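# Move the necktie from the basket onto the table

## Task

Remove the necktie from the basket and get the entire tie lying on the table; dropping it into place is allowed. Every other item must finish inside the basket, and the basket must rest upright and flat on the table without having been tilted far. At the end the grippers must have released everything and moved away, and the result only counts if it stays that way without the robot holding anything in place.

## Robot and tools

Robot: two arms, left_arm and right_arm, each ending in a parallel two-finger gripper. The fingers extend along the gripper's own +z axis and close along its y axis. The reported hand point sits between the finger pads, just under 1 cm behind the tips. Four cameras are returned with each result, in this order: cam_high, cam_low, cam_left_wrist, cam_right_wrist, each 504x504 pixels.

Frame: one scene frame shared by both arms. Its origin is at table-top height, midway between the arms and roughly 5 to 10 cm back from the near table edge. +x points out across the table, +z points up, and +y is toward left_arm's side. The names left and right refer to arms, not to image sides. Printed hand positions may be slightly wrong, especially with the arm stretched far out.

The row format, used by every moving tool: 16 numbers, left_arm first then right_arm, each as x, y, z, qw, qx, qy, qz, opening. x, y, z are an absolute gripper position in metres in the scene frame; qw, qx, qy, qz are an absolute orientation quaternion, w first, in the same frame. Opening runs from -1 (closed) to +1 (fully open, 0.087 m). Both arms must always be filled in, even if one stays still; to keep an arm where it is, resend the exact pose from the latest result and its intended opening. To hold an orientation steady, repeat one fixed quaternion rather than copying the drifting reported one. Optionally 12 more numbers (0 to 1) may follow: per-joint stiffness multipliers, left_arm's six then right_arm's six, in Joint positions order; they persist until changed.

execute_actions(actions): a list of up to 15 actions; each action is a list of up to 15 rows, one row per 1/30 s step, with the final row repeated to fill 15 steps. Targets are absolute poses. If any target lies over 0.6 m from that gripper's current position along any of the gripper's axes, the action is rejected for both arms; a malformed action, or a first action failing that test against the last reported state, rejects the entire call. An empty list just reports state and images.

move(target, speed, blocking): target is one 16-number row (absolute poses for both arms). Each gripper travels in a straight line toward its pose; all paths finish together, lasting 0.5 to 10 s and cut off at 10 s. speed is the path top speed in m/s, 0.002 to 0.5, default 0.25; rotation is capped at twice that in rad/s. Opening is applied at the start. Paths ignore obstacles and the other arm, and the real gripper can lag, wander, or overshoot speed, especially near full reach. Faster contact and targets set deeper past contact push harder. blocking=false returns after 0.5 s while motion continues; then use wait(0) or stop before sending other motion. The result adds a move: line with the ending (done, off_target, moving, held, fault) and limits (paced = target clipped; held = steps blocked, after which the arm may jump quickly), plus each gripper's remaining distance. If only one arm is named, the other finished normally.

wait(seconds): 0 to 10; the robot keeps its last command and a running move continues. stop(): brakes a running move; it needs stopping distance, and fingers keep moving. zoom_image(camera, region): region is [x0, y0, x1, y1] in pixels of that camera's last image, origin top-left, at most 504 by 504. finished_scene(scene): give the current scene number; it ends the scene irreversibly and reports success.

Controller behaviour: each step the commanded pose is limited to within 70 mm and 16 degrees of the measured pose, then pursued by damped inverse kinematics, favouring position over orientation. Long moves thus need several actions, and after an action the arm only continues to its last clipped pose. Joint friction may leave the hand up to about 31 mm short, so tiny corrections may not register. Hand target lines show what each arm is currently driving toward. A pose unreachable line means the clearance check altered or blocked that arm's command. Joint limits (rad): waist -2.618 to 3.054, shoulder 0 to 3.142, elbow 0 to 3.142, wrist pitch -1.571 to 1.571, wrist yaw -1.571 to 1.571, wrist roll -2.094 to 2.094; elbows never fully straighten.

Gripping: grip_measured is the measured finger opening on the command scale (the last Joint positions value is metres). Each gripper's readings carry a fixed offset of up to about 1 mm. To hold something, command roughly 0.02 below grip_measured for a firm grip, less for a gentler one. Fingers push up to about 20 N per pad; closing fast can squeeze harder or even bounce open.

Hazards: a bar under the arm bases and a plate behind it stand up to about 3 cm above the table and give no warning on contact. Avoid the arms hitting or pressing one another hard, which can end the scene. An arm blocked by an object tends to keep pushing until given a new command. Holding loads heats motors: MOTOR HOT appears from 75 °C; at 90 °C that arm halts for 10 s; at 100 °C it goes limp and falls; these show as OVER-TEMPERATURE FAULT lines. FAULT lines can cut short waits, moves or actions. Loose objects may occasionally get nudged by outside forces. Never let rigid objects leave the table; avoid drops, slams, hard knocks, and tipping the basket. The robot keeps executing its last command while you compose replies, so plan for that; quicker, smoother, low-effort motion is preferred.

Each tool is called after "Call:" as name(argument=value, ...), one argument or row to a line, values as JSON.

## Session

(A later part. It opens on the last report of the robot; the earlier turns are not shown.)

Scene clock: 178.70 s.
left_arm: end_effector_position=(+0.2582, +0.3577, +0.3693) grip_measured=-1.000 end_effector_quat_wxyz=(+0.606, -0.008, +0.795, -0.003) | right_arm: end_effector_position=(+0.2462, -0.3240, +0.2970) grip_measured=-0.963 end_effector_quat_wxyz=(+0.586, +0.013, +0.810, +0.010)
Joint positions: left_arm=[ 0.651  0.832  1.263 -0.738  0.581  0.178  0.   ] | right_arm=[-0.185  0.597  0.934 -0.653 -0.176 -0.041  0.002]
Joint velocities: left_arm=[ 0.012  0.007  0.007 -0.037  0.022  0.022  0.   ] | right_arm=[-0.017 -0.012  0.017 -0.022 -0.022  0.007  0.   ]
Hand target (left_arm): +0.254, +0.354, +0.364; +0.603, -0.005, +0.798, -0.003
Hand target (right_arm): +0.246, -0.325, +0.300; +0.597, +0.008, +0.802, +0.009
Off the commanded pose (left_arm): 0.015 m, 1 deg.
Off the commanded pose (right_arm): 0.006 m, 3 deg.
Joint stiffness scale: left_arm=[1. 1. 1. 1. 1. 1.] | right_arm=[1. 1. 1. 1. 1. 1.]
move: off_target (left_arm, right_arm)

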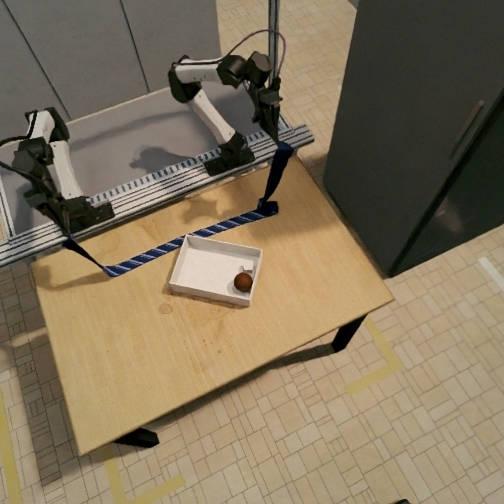

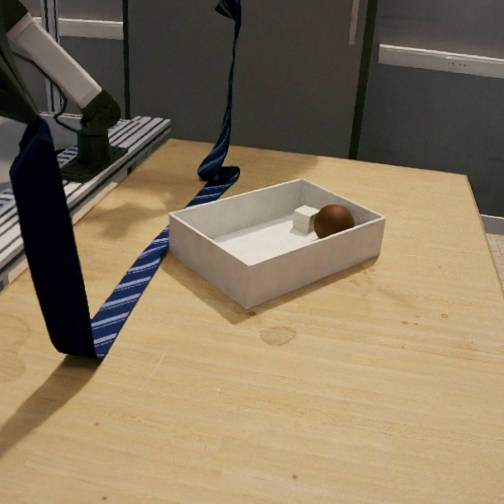

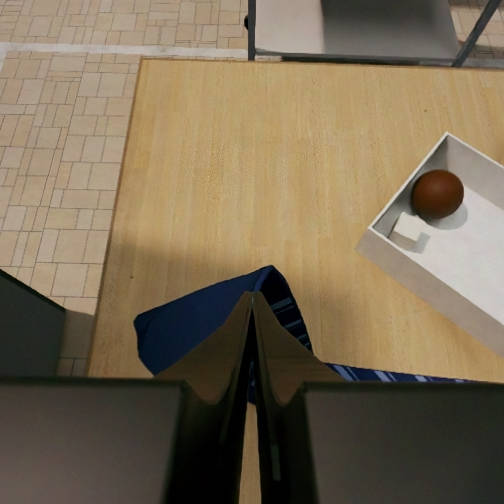

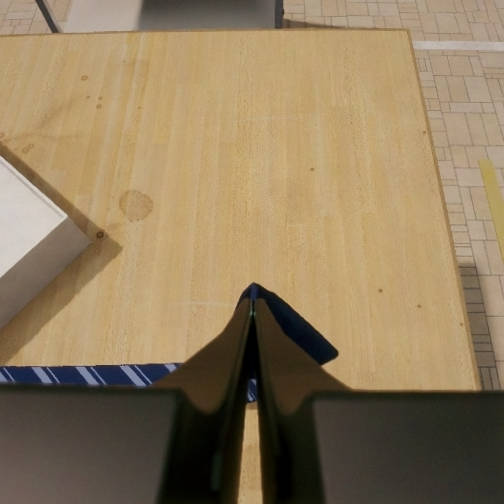

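Call:
move(
  target=[0.58,0.32,0.05,0.3,0,0.954,0,-1,0.53,-0.28,0.05,0.3,0,0.954,0,-1],
  speed=0.12,
)

Call:
move(
  target=[0.58,0.32,0.05,0.3,0,0.954,0,0.5,0.53,-0.28,0.05,0.3,0,0.954,0,0.5],
)

Call:
move(
  target=[0.48,0.32,0.28,0.5,0,0.866,0,0.5,0.45,-0.30,0.28,0.5,0,0.866,0,0.5],
  speed=0.2,
)

Call:
zoom_image(
  camera="cam_high",
  region=[60,150,380,400],
)

Scene clock: 190.83 s.
left_arm: end_effector_position=(+0.5837, +0.3279, +0.0467) grip_measured=-1.000 end_effector_quat_wxyz=(+0.307, -0.008, +0.952, -0.006) | right_arm: end_effector_position=(+0.5234, -0.2886, +0.0473) grip_measured=-0.963 end_effector_quat_wxyz=(+0.303, +0.003, +0.953, -0.002)
Joint positions: left_arm=[ 0.118  2.403  2.06  -0.592  0.038  0.058  0.   ] | right_arm=[ 0.046  2.142  1.605 -0.411  0.045  0.031  0.002]
Joint velocities: left_arm=[ 0.002 -0.002  0.007  0.051 -0.037  0.007  0.   ] | right_arm=[ 0.007  0.002  0.002 -0.051  0.022 -0.051 -0.001]
Hand target (left_arm): +0.584, +0.322, +0.046; +0.302, -0.007, +0.953, -0.006
Hand target (right_arm): +0.525, -0.282, +0.046; +0.300, +0.001, +0.954, -0.005
Off the commanded pose (left_arm): 0.009 m, 1 deg.
Off the commanded pose (right_arm): 0.011 m, 1 deg.
Joint stiffness scale: left_arm=[1. 1. 1. 1. 1. 1.] | right_arm=[1. 1. 1. 1. 1. 1.]
move: off_target (right_arm)

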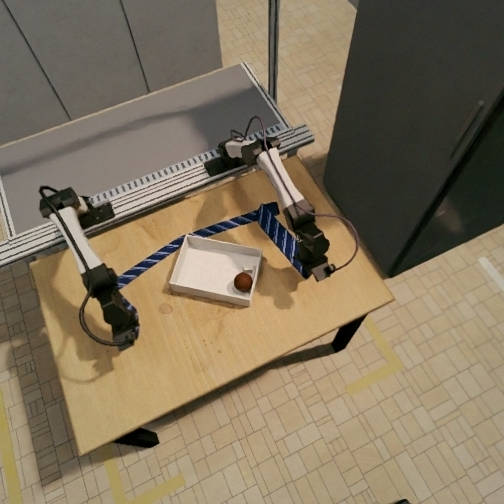

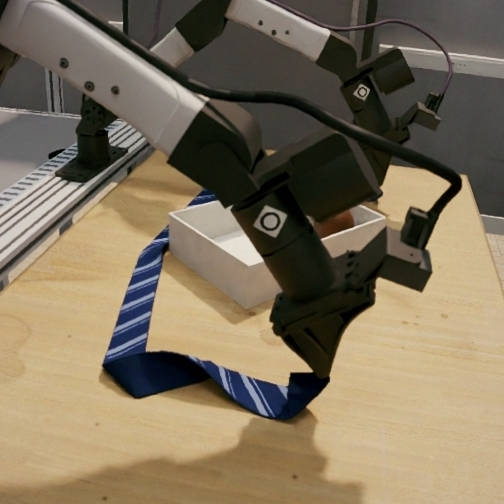

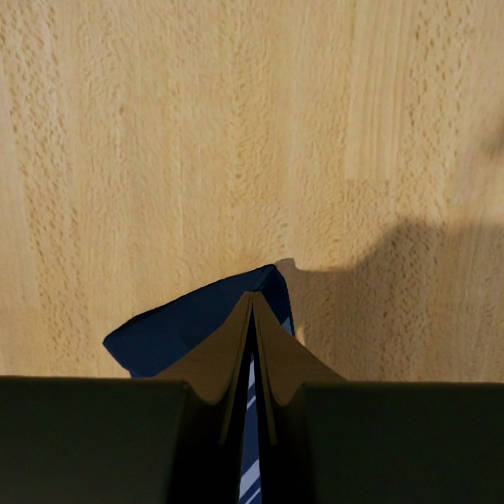

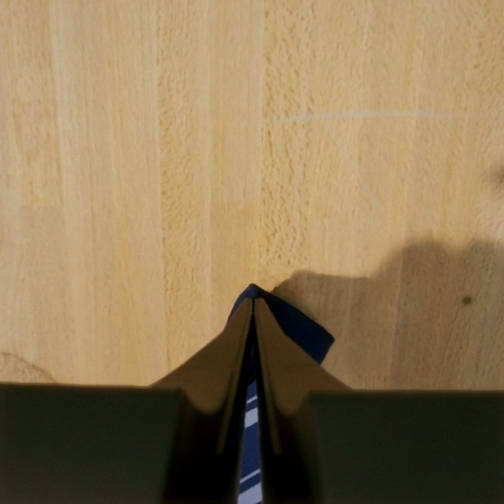

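Scene clock: 191.77 s.
left_arm: end_effector_position=(+0.5826, +0.3254, +0.0461) grip_measured=+0.500 end_effector_quat_wxyz=(+0.304, -0.006, +0.953, -0.002) | right_arm: end_effector_position=(+0.5293, -0.2884, +0.0528) grip_measured=+0.500 end_effector_quat_wxyz=(+0.305, +0.004, +0.952, -0.002)
Joint positions: left_arm=[ 0.11   2.403  2.06  -0.597  0.025  0.058  0.066] | right_arm=[ 0.046  2.155  1.646 -0.435  0.045  0.032  0.066]
Joint velocities: left_arm=[ 0.002  0.002 -0.012 -0.051 -0.037  0.007  0.002] | right_arm=[-0.002 -0.007 -0.002 -0.037  0.007 -0.037  0.   ]
Hand target (left_arm): +0.580, +0.320, +0.050; +0.300, -0.000, +0.954, -0.000
Hand target (right_arm): +0.530, -0.280, +0.050; +0.300, -0.000, +0.954, -0.000
Off the commanded pose (left_arm): 0.007 m, 1 deg.
Off the commanded pose (right_arm): 0.009 m, 1 deg.
Joint stiffness scale: left_arm=[1. 1. 1. 1. 1. 1.] | right_arm=[1. 1. 1. 1. 1. 1.]
move: done

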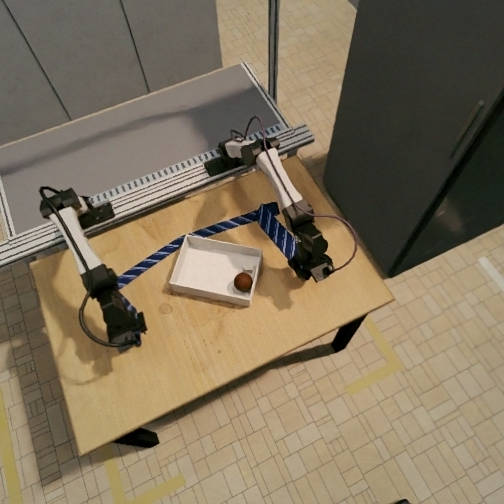

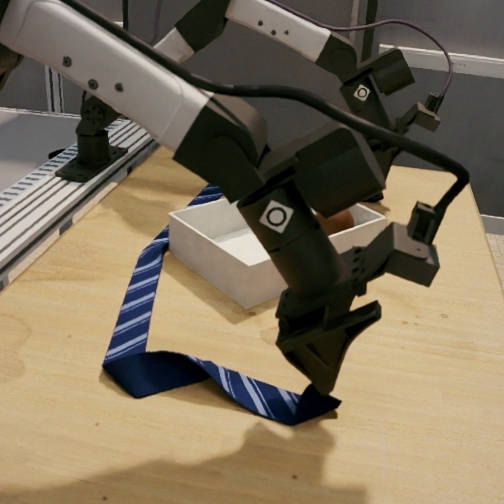

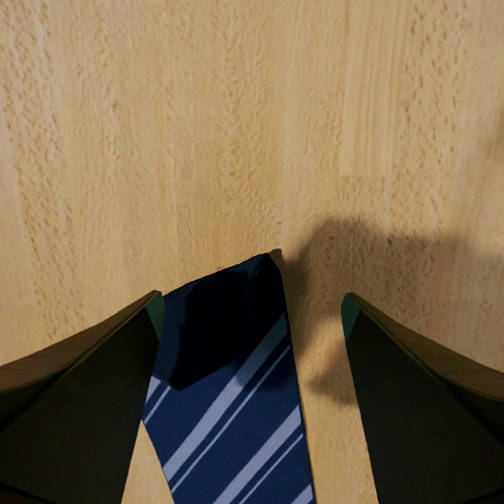

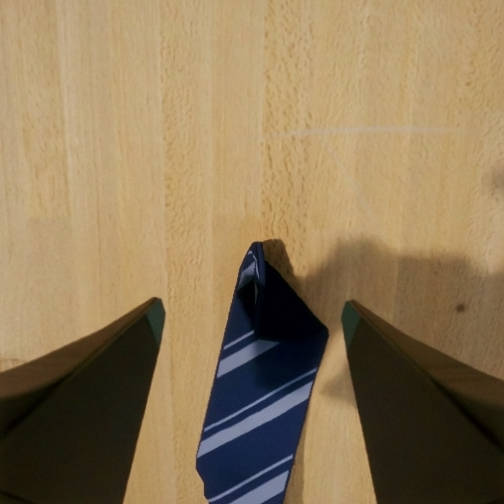

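Scene clock: 193.57 s.
left_arm: end_effector_position=(+0.4845, +0.3186, +0.2965) grip_measured=+0.500 end_effector_quat_wxyz=(+0.517, +0.002, +0.856, +0.002) | right_arm: end_effector_position=(+0.4574, -0.2960, +0.2766) grip_measured=+0.500 end_effector_quat_wxyz=(+0.500, +0.001, +0.866, +0.001)
Joint positions: left_arm=[ 0.11   1.607  1.612 -0.477  0.053  0.058  0.066] | right_arm=[ 0.046  1.508  1.453 -0.461  0.045  0.011  0.066]
Joint velocities: left_arm=[ 0.012  0.002 -0.022  0.007 -0.022 -0.022 -0.   ] | right_arm=[ 0.002  0.002 -0.007 -0.007 -0.051 -0.007  0.001]
Hand target (left_arm): +0.478, +0.319, +0.283; +0.500, +0.003, +0.866, -0.001
Hand target (right_arm): +0.455, -0.299, +0.280; +0.500, -0.001, +0.866, +0.001
Off the commanded pose (left_arm): 0.017 m, 2 deg.
Off the commanded pose (right_arm): 0.009 m, 0 deg.
Joint stiffness scale: left_arm=[1. 1. 1. 1. 1. 1.] | right_arm=[1. 1. 1. 1. 1. 1.]
move: off_target (left_arm)

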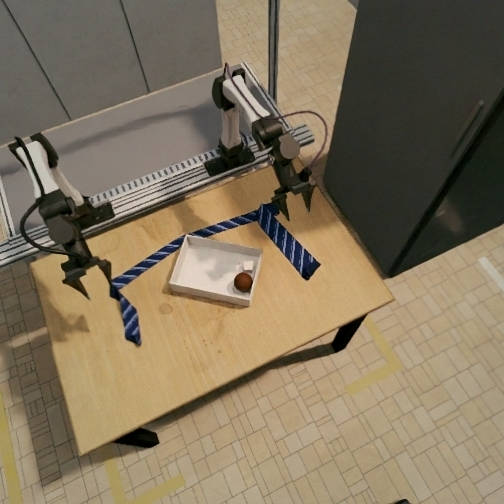

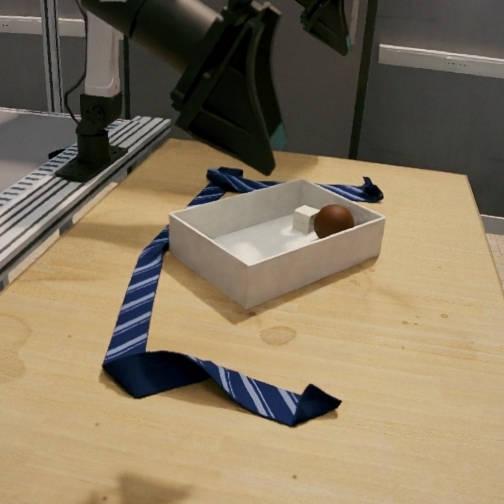

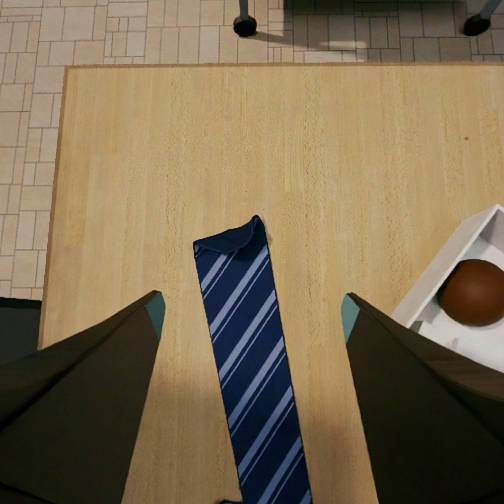

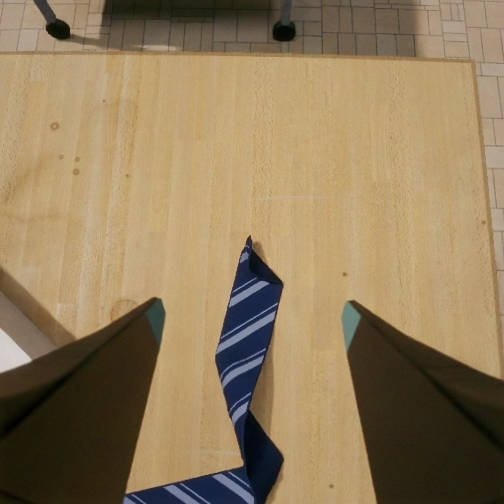

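Region (60, 150, 380, 400) of cam_high's 504x504 image, scaled by 1.575, with more detail than that image has; it fills the top 394 rows of this view, and the rest is white.

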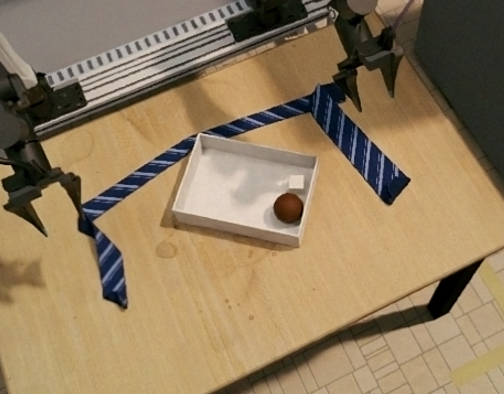

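Call:
zoom_image(
  camera="cam_high",
  region=[155,210,235,290],
)

Call:
zoom_image(
  camera="cam_low",
  region=[100,160,260,320],
)

Region (155, 210, 235, 290) of cam_high's 504x504 image, scaled by 6.300, with more detail than that image has.

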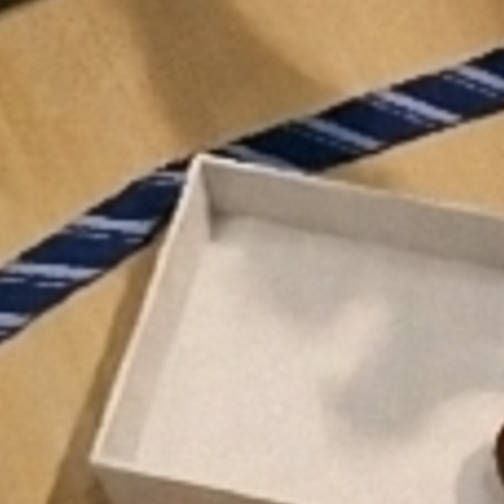

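Region (100, 160, 260, 320) of cam_low's 504x504 image, scaled by 3.150, with more detail than that image has.

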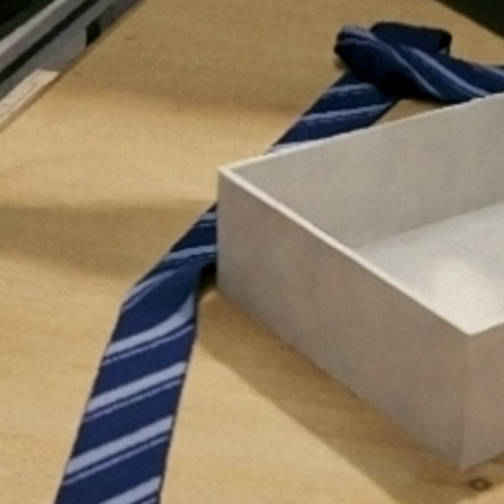

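Call:
move(
  target=[0.43,0.04,0.12,0.15,0,0.985,-0.08,-1,0.35,-0.32,0.32,0.6,0,0.8,0,1],
  speed=0.2,
)

Call:
move(
  target=[0.43,0.04,0.04,0.15,0,0.985,-0.08,-1,0.35,-0.32,0.32,0.6,0,0.8,0,1],
  speed=0.1,
)

Scene clock: 215.33 s.
left_arm: end_effector_position=(+0.4348, +0.0415, +0.1152) grip_measured=-1.000 end_effector_quat_wxyz=(+0.152, -0.007, +0.985, -0.081) | right_arm: end_effector_position=(+0.3529, -0.3171, +0.3216) grip_measured=+1.000 end_effector_quat_wxyz=(+0.594, +0.003, +0.804, +0.002)
Joint positions: left_arm=[-0.451  2.289  2.191 -1.123 -0.025 -0.493  0.   ] | right_arm=[-0.035  1.002  1.101 -0.389 -0.032 -0.019  0.087]
Joint velocities: left_arm=[-0.002 -0.012  0.007 -0.125  0.022  0.037  0.   ] | right_arm=[ 0.002 -0.022 -0.007 -0.051  0.007 -0.022  0.   ]
Hand target (left_arm): +0.433, +0.036, +0.116; +0.146, -0.006, +0.986, -0.086
Hand target (right_arm): +0.351, -0.319, +0.321; +0.600, +0.000, +0.800, +0.002
Off the commanded pose (left_arm): 0.007 m, 1 deg.
Off the commanded pose (right_arm): 0.004 m, 1 deg.
Joint stiffness scale: left_arm=[1. 1. 1. 1. 1. 1.] | right_arm=[1. 1. 1. 1. 1. 1.]
move: done

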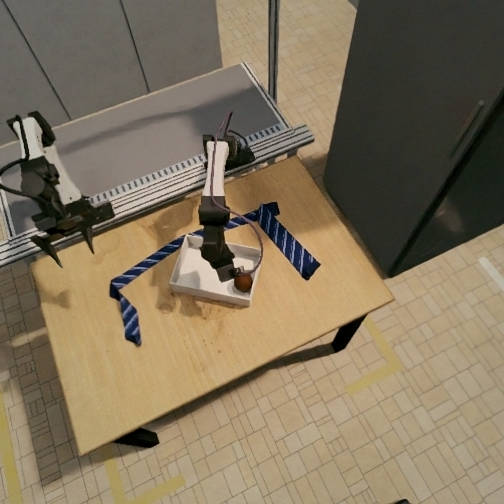

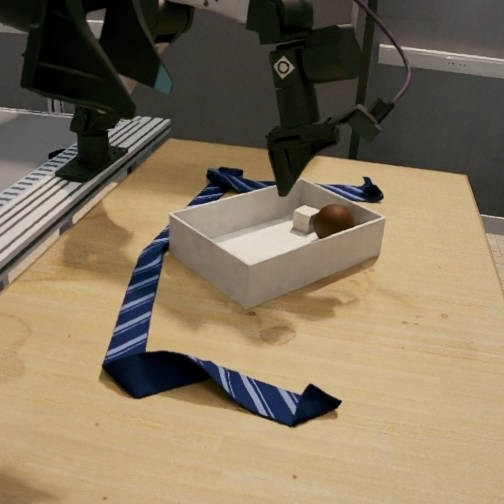

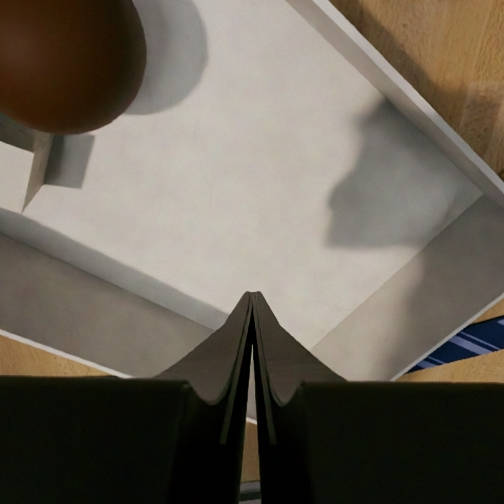

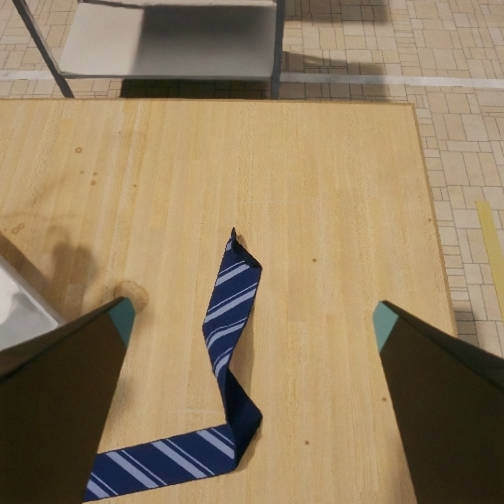

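Scene clock: 216.67 s.
left_arm: end_effector_position=(+0.4355, +0.0393, +0.0475) grip_measured=-1.000 end_effector_quat_wxyz=(+0.156, -0.005, +0.984, -0.083) | right_arm: end_effector_position=(+0.3528, -0.3171, +0.3169) grip_measured=+1.000 end_effector_quat_wxyz=(+0.591, +0.002, +0.807, +0.002)
Joint positions: left_arm=[-0.451  2.286  1.914 -0.841 -0.025 -0.489  0.   ] | right_arm=[-0.035  1.002  1.089 -0.386 -0.032 -0.021  0.087]
Joint velocities: left_arm=[ 0.007 -0.002 -0.012 -0.051 -0.051 -0.037  0.   ] | right_arm=[-0.002 -0.007  0.002 -0.037  0.007 -0.081  0.   ]
Hand target (left_arm): +0.430, +0.040, +0.040; +0.150, -0.000, +0.985, -0.080
Hand target (right_arm): +0.350, -0.320, +0.320; +0.600, +0.000, +0.800, -0.000
Off the commanded pose (left_arm): 0.009 m, 1 deg.
Off the commanded pose (right_arm): 0.005 m, 1 deg.
Joint stiffness scale: left_arm=[1. 1. 1. 1. 1. 1.] | right_arm=[1. 1. 1. 1. 1. 1.]
move: done

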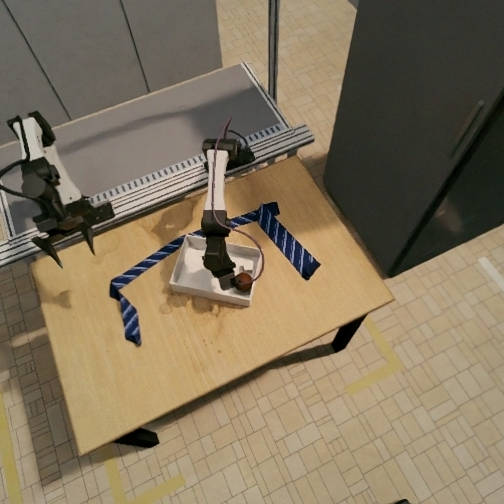

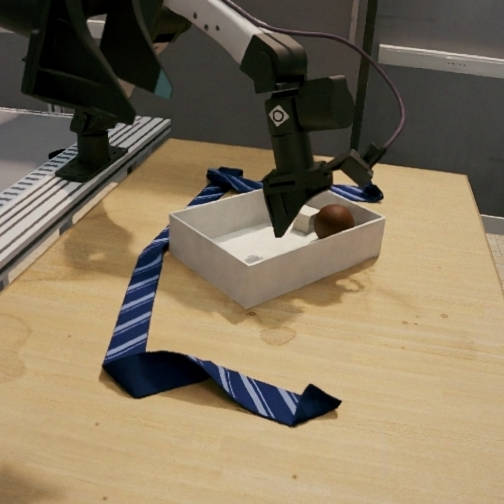

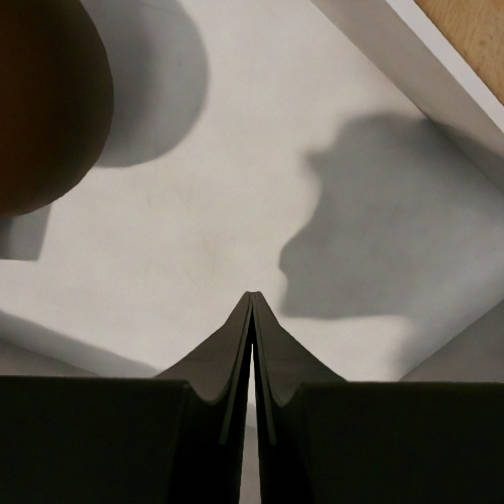

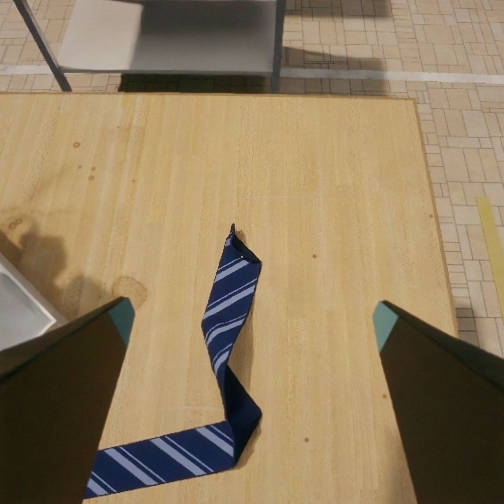

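Call:
move(
  target=[0.50,-0.02,0.04,0.2,0,0.975,-0.08,-1,0.35,-0.32,0.32,0.6,0,0.8,0,1],
  speed=0.04,
)

Scene clock: 225.23 s.
left_arm: end_effector_position=(+0.5043, -0.0129, +0.0441) grip_measured=-1.000 end_effector_quat_wxyz=(+0.207, -0.003, +0.975, -0.085) | right_arm: end_effector_position=(+0.3528, -0.3171, +0.3169) grip_measured=+1.000 end_effector_quat_wxyz=(+0.591, +0.002, +0.807, +0.002)
Joint positions: left_arm=[-0.491  2.689  2.615 -1.047 -0.085 -0.509  0.   ] | right_arm=[-0.035  1.002  1.089 -0.386 -0.032 -0.022  0.087]
Joint velocities: left_arm=[-0.017  0.076  0.11  -0.095 -0.051 -0.022  0.   ] | right_arm=[ 0.002  0.002 -0.012 -0.007 -0.051  0.022  0.   ]
Hand target (left_arm): +0.499, -0.019, +0.040; +0.201, +0.000, +0.976, -0.082
Hand target (right_arm): +0.350, -0.320, +0.320; +0.600, +0.000, +0.800, -0.000
Off the commanded pose (left_arm): 0.009 m, 1 deg.
Off the commanded pose (right_arm): 0.005 m, 1 deg.
Joint stiffness scale: left_arm=[1. 1. 1. 1. 1. 1.] | right_arm=[1. 1. 1. 1. 1. 1.]
move: done

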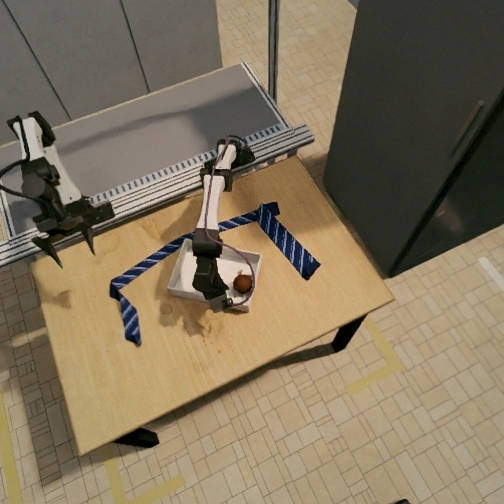

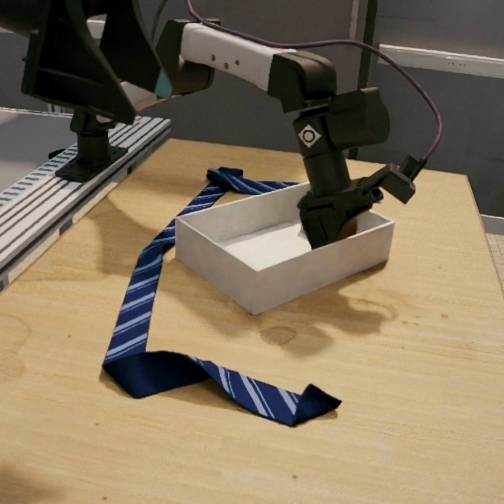

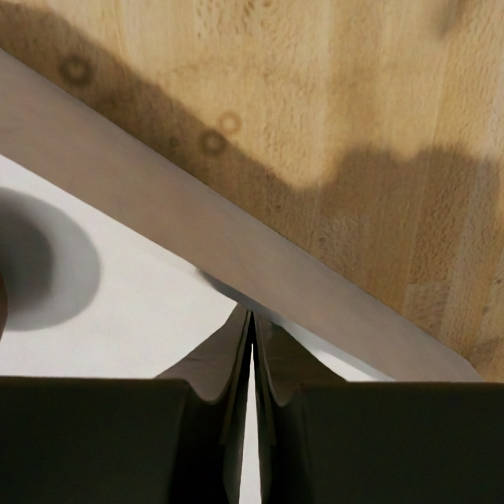

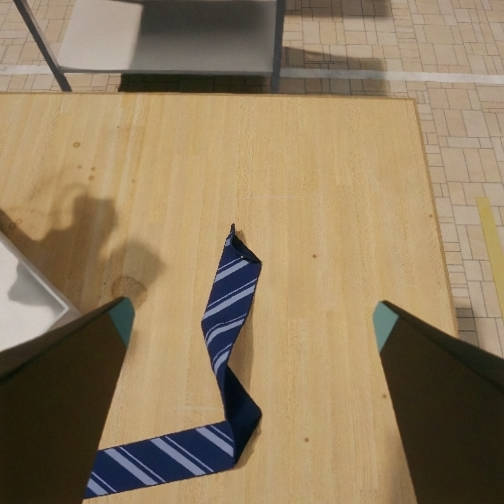

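Basket slid ~2 cm. A little more, then retreat.

Call:
move(
  target=[0.525,-0.025,0.045,0.25,0,0.965,-0.08,-1,0.35,-0.32,0.32,0.6,0,0.8,0,1],
  speed=0.03,
)

Call:
move(
  target=[0.47,0.0,0.06,0.2,0,0.975,-0.08,-1,0.35,-0.32,0.32,0.6,0,0.8,0,1],
  speed=0.1,
)

Call:
move(
  target=[0.38,0.2,0.33,0.5,0,0.866,0,1,0.35,-0.32,0.32,0.6,0,0.8,0,1],
  speed=0.25,
)

Call:
zoom_image(
  camera="cam_high",
  region=[90,180,340,360],
)

Scene clock: 234.40 s.
left_arm: end_effector_position=(+0.5217, -0.0131, +0.0448) grip_measured=-1.000 end_effector_quat_wxyz=(+0.238, -0.008, +0.968, -0.076) | right_arm: end_effector_position=(+0.3528, -0.3171, +0.3169) grip_measured=+1.000 end_effector_quat_wxyz=(+0.591, +0.002, +0.807, +0.002)
Joint positions: left_arm=[-0.491  2.741  2.706 -1.039 -0.132 -0.506  0.   ] | right_arm=[-0.035  1.002  1.089 -0.386 -0.032 -0.022  0.087]
Joint velocities: left_arm=[ 0.002  0.012  0.022  0.007 -0.066  0.037  0.   ] | right_arm=[ 0.002 -0.012 -0.007  0.022 -0.066 -0.022  0.   ]
Hand target (left_arm): +0.524, -0.025, +0.046; +0.251, +0.000, +0.965, -0.081
Hand target (right_arm): +0.350, -0.320, +0.320; +0.600, +0.000, +0.800, -0.000
Off the commanded pose (left_arm): 0.012 m, 2 deg.
Off the commanded pose (right_arm): 0.005 m, 1 deg.
Joint stiffness scale: left_arm=[1. 1. 1. 1. 1. 1.] | right_arm=[1. 1. 1. 1. 1. 1.]
move: off_target (left_arm)

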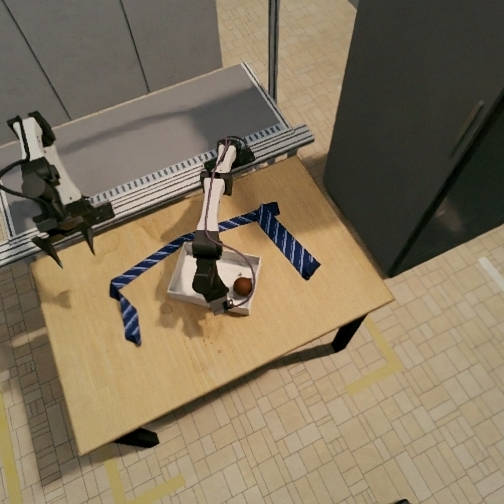

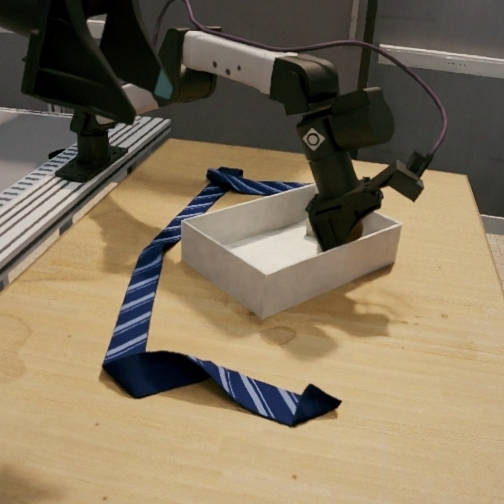

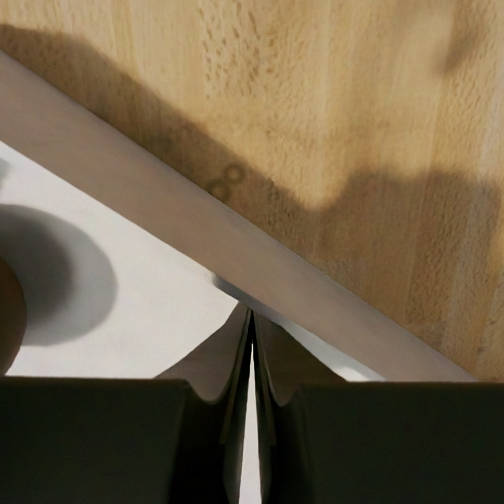

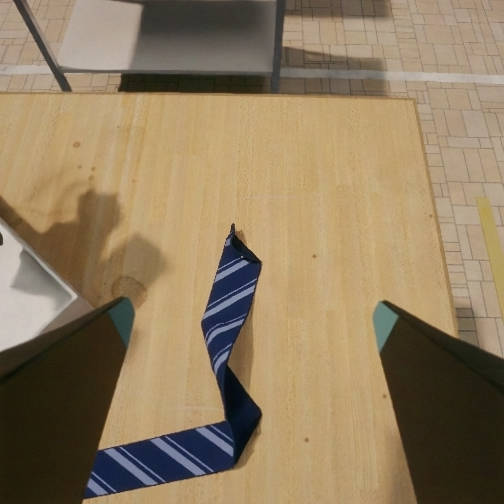

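Scene clock: 235.43 s.
left_arm: end_effector_position=(+0.4772, +0.0069, +0.0599) grip_measured=-1.000 end_effector_quat_wxyz=(+0.202, -0.005, +0.977, -0.072) | right_arm: end_effector_position=(+0.3528, -0.3171, +0.3169) grip_measured=+1.000 end_effector_quat_wxyz=(+0.591, +0.002, +0.807, +0.002)
Joint positions: left_arm=[-0.491  2.464  2.259 -0.938 -0.103 -0.512  0.   ] | right_arm=[-0.035  1.002  1.089 -0.386 -0.032 -0.022  0.087]
Joint velocities: left_arm=[-0.022  0.002 -0.002  0.007  0.051 -0.022  0.   ] | right_arm=[-0.002  0.017 -0.002  0.022 -0.095 -0.022  0.   ]
Hand target (left_arm): +0.470, -0.001, +0.060; +0.199, -0.000, +0.977, -0.080
Hand target (right_arm): +0.350, -0.320, +0.320; +0.600, +0.000, +0.800, -0.000
Off the commanded pose (left_arm): 0.010 m, 1 deg.
Off the commanded pose (right_arm): 0.005 m, 1 deg.
Joint stiffness scale: left_arm=[1. 1. 1. 1. 1. 1.] | right_arm=[1. 1. 1. 1. 1. 1.]
move: done

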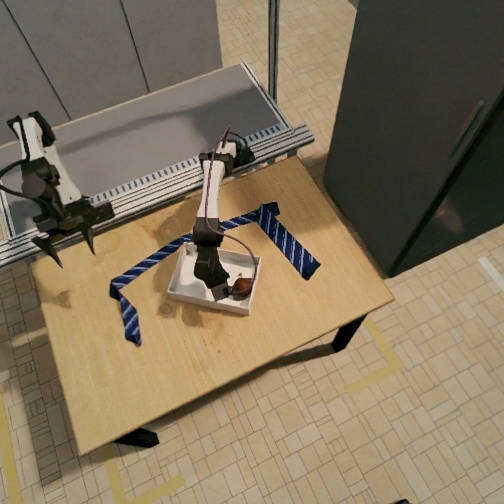

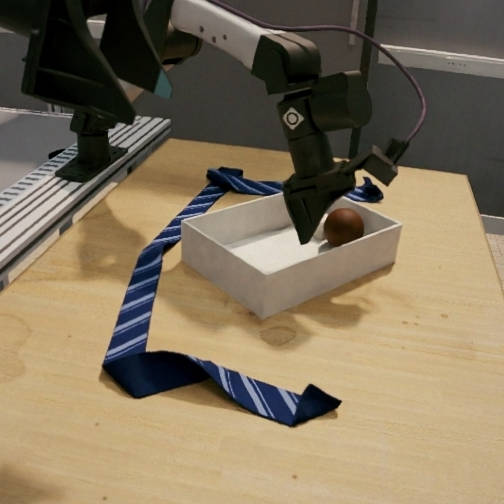

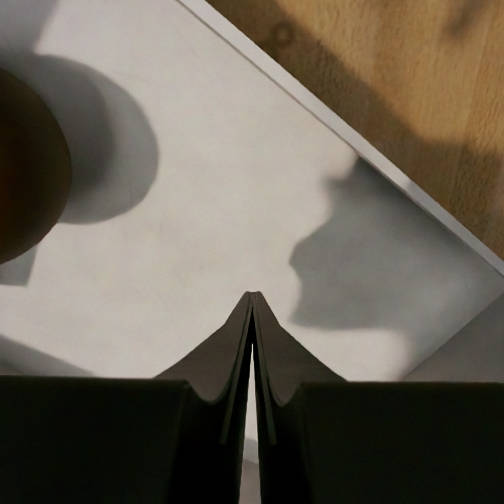

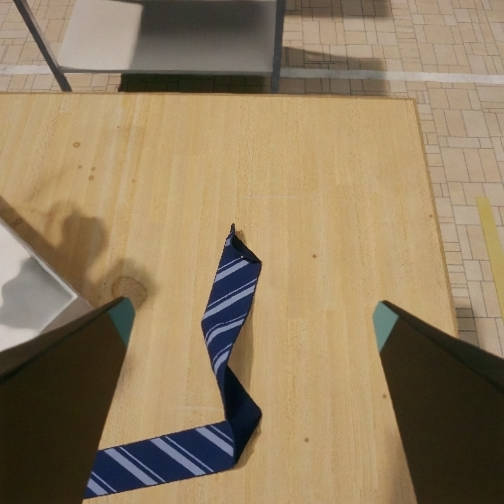

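Scene clock: 237.33 s.
left_arm: end_effector_position=(+0.3785, +0.1972, +0.3431) grip_measured=+0.994 end_effector_quat_wxyz=(+0.511, +0.001, +0.859, -0.008) | right_arm: end_effector_position=(+0.3528, -0.3171, +0.3169) grip_measured=+1.000 end_effector_quat_wxyz=(+0.591, +0.002, +0.807, +0.002)
Joint positions: left_arm=[-0.345  1.353  1.584 -0.744 -0.331 -0.172  0.087] | right_arm=[-0.035  1.002  1.089 -0.386 -0.032 -0.022  0.087]
Joint velocities: left_arm=[-0.007 -0.007 -0.002  0.022  0.022  0.051 -0.   ] | right_arm=[-0.002  0.007  0.007 -0.051  0.022  0.081  0.   ]
Hand target (left_arm): +0.377, +0.201, +0.333; +0.502, +0.004, +0.865, -0.001
Hand target (right_arm): +0.350, -0.320, +0.320; +0.600, +0.000, +0.800, -0.000
Off the commanded pose (left_arm): 0.014 m, 2 deg.
Off the commanded pose (right_arm): 0.005 m, 1 deg.
Joint stiffness scale: left_arm=[1. 1. 1. 1. 1. 1.] | right_arm=[1. 1. 1. 1. 1. 1.]
move: off_target (left_arm)

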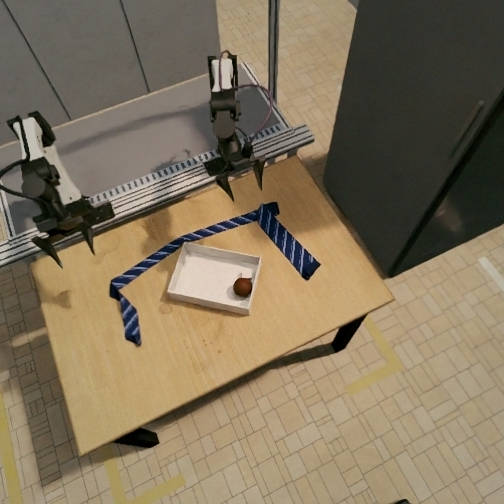

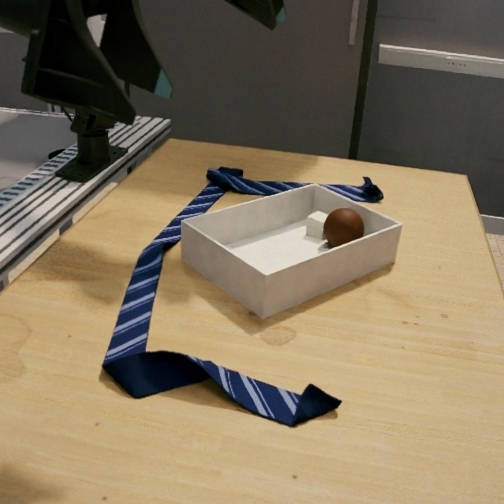

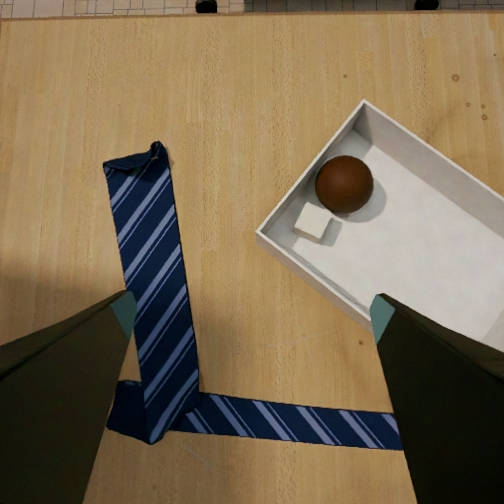

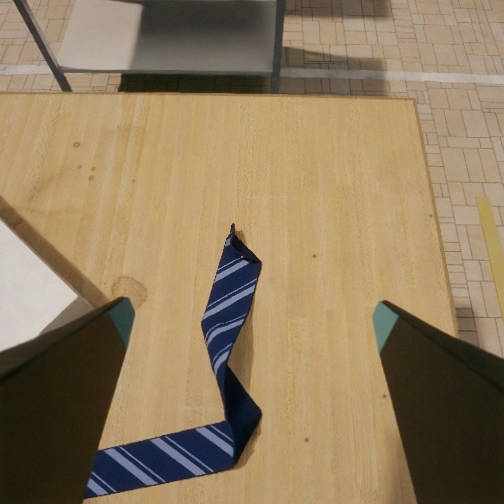

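Region (90, 180, 340, 360) of cam_high's 504x504 image, scaled by 2.016, with more detail than that image has; it fills the top 363 rows of this view, and the rest is white.

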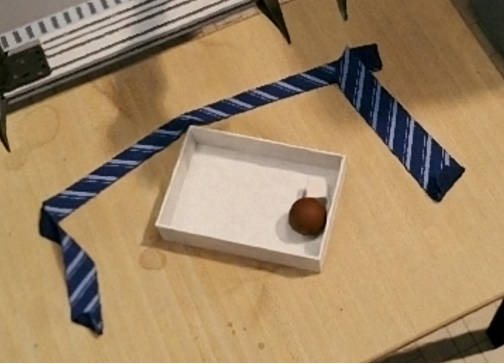

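The tie is now clear of the basket.

Call:
finished_scene(
  scene=2,
)

The scene is finished: the task was done.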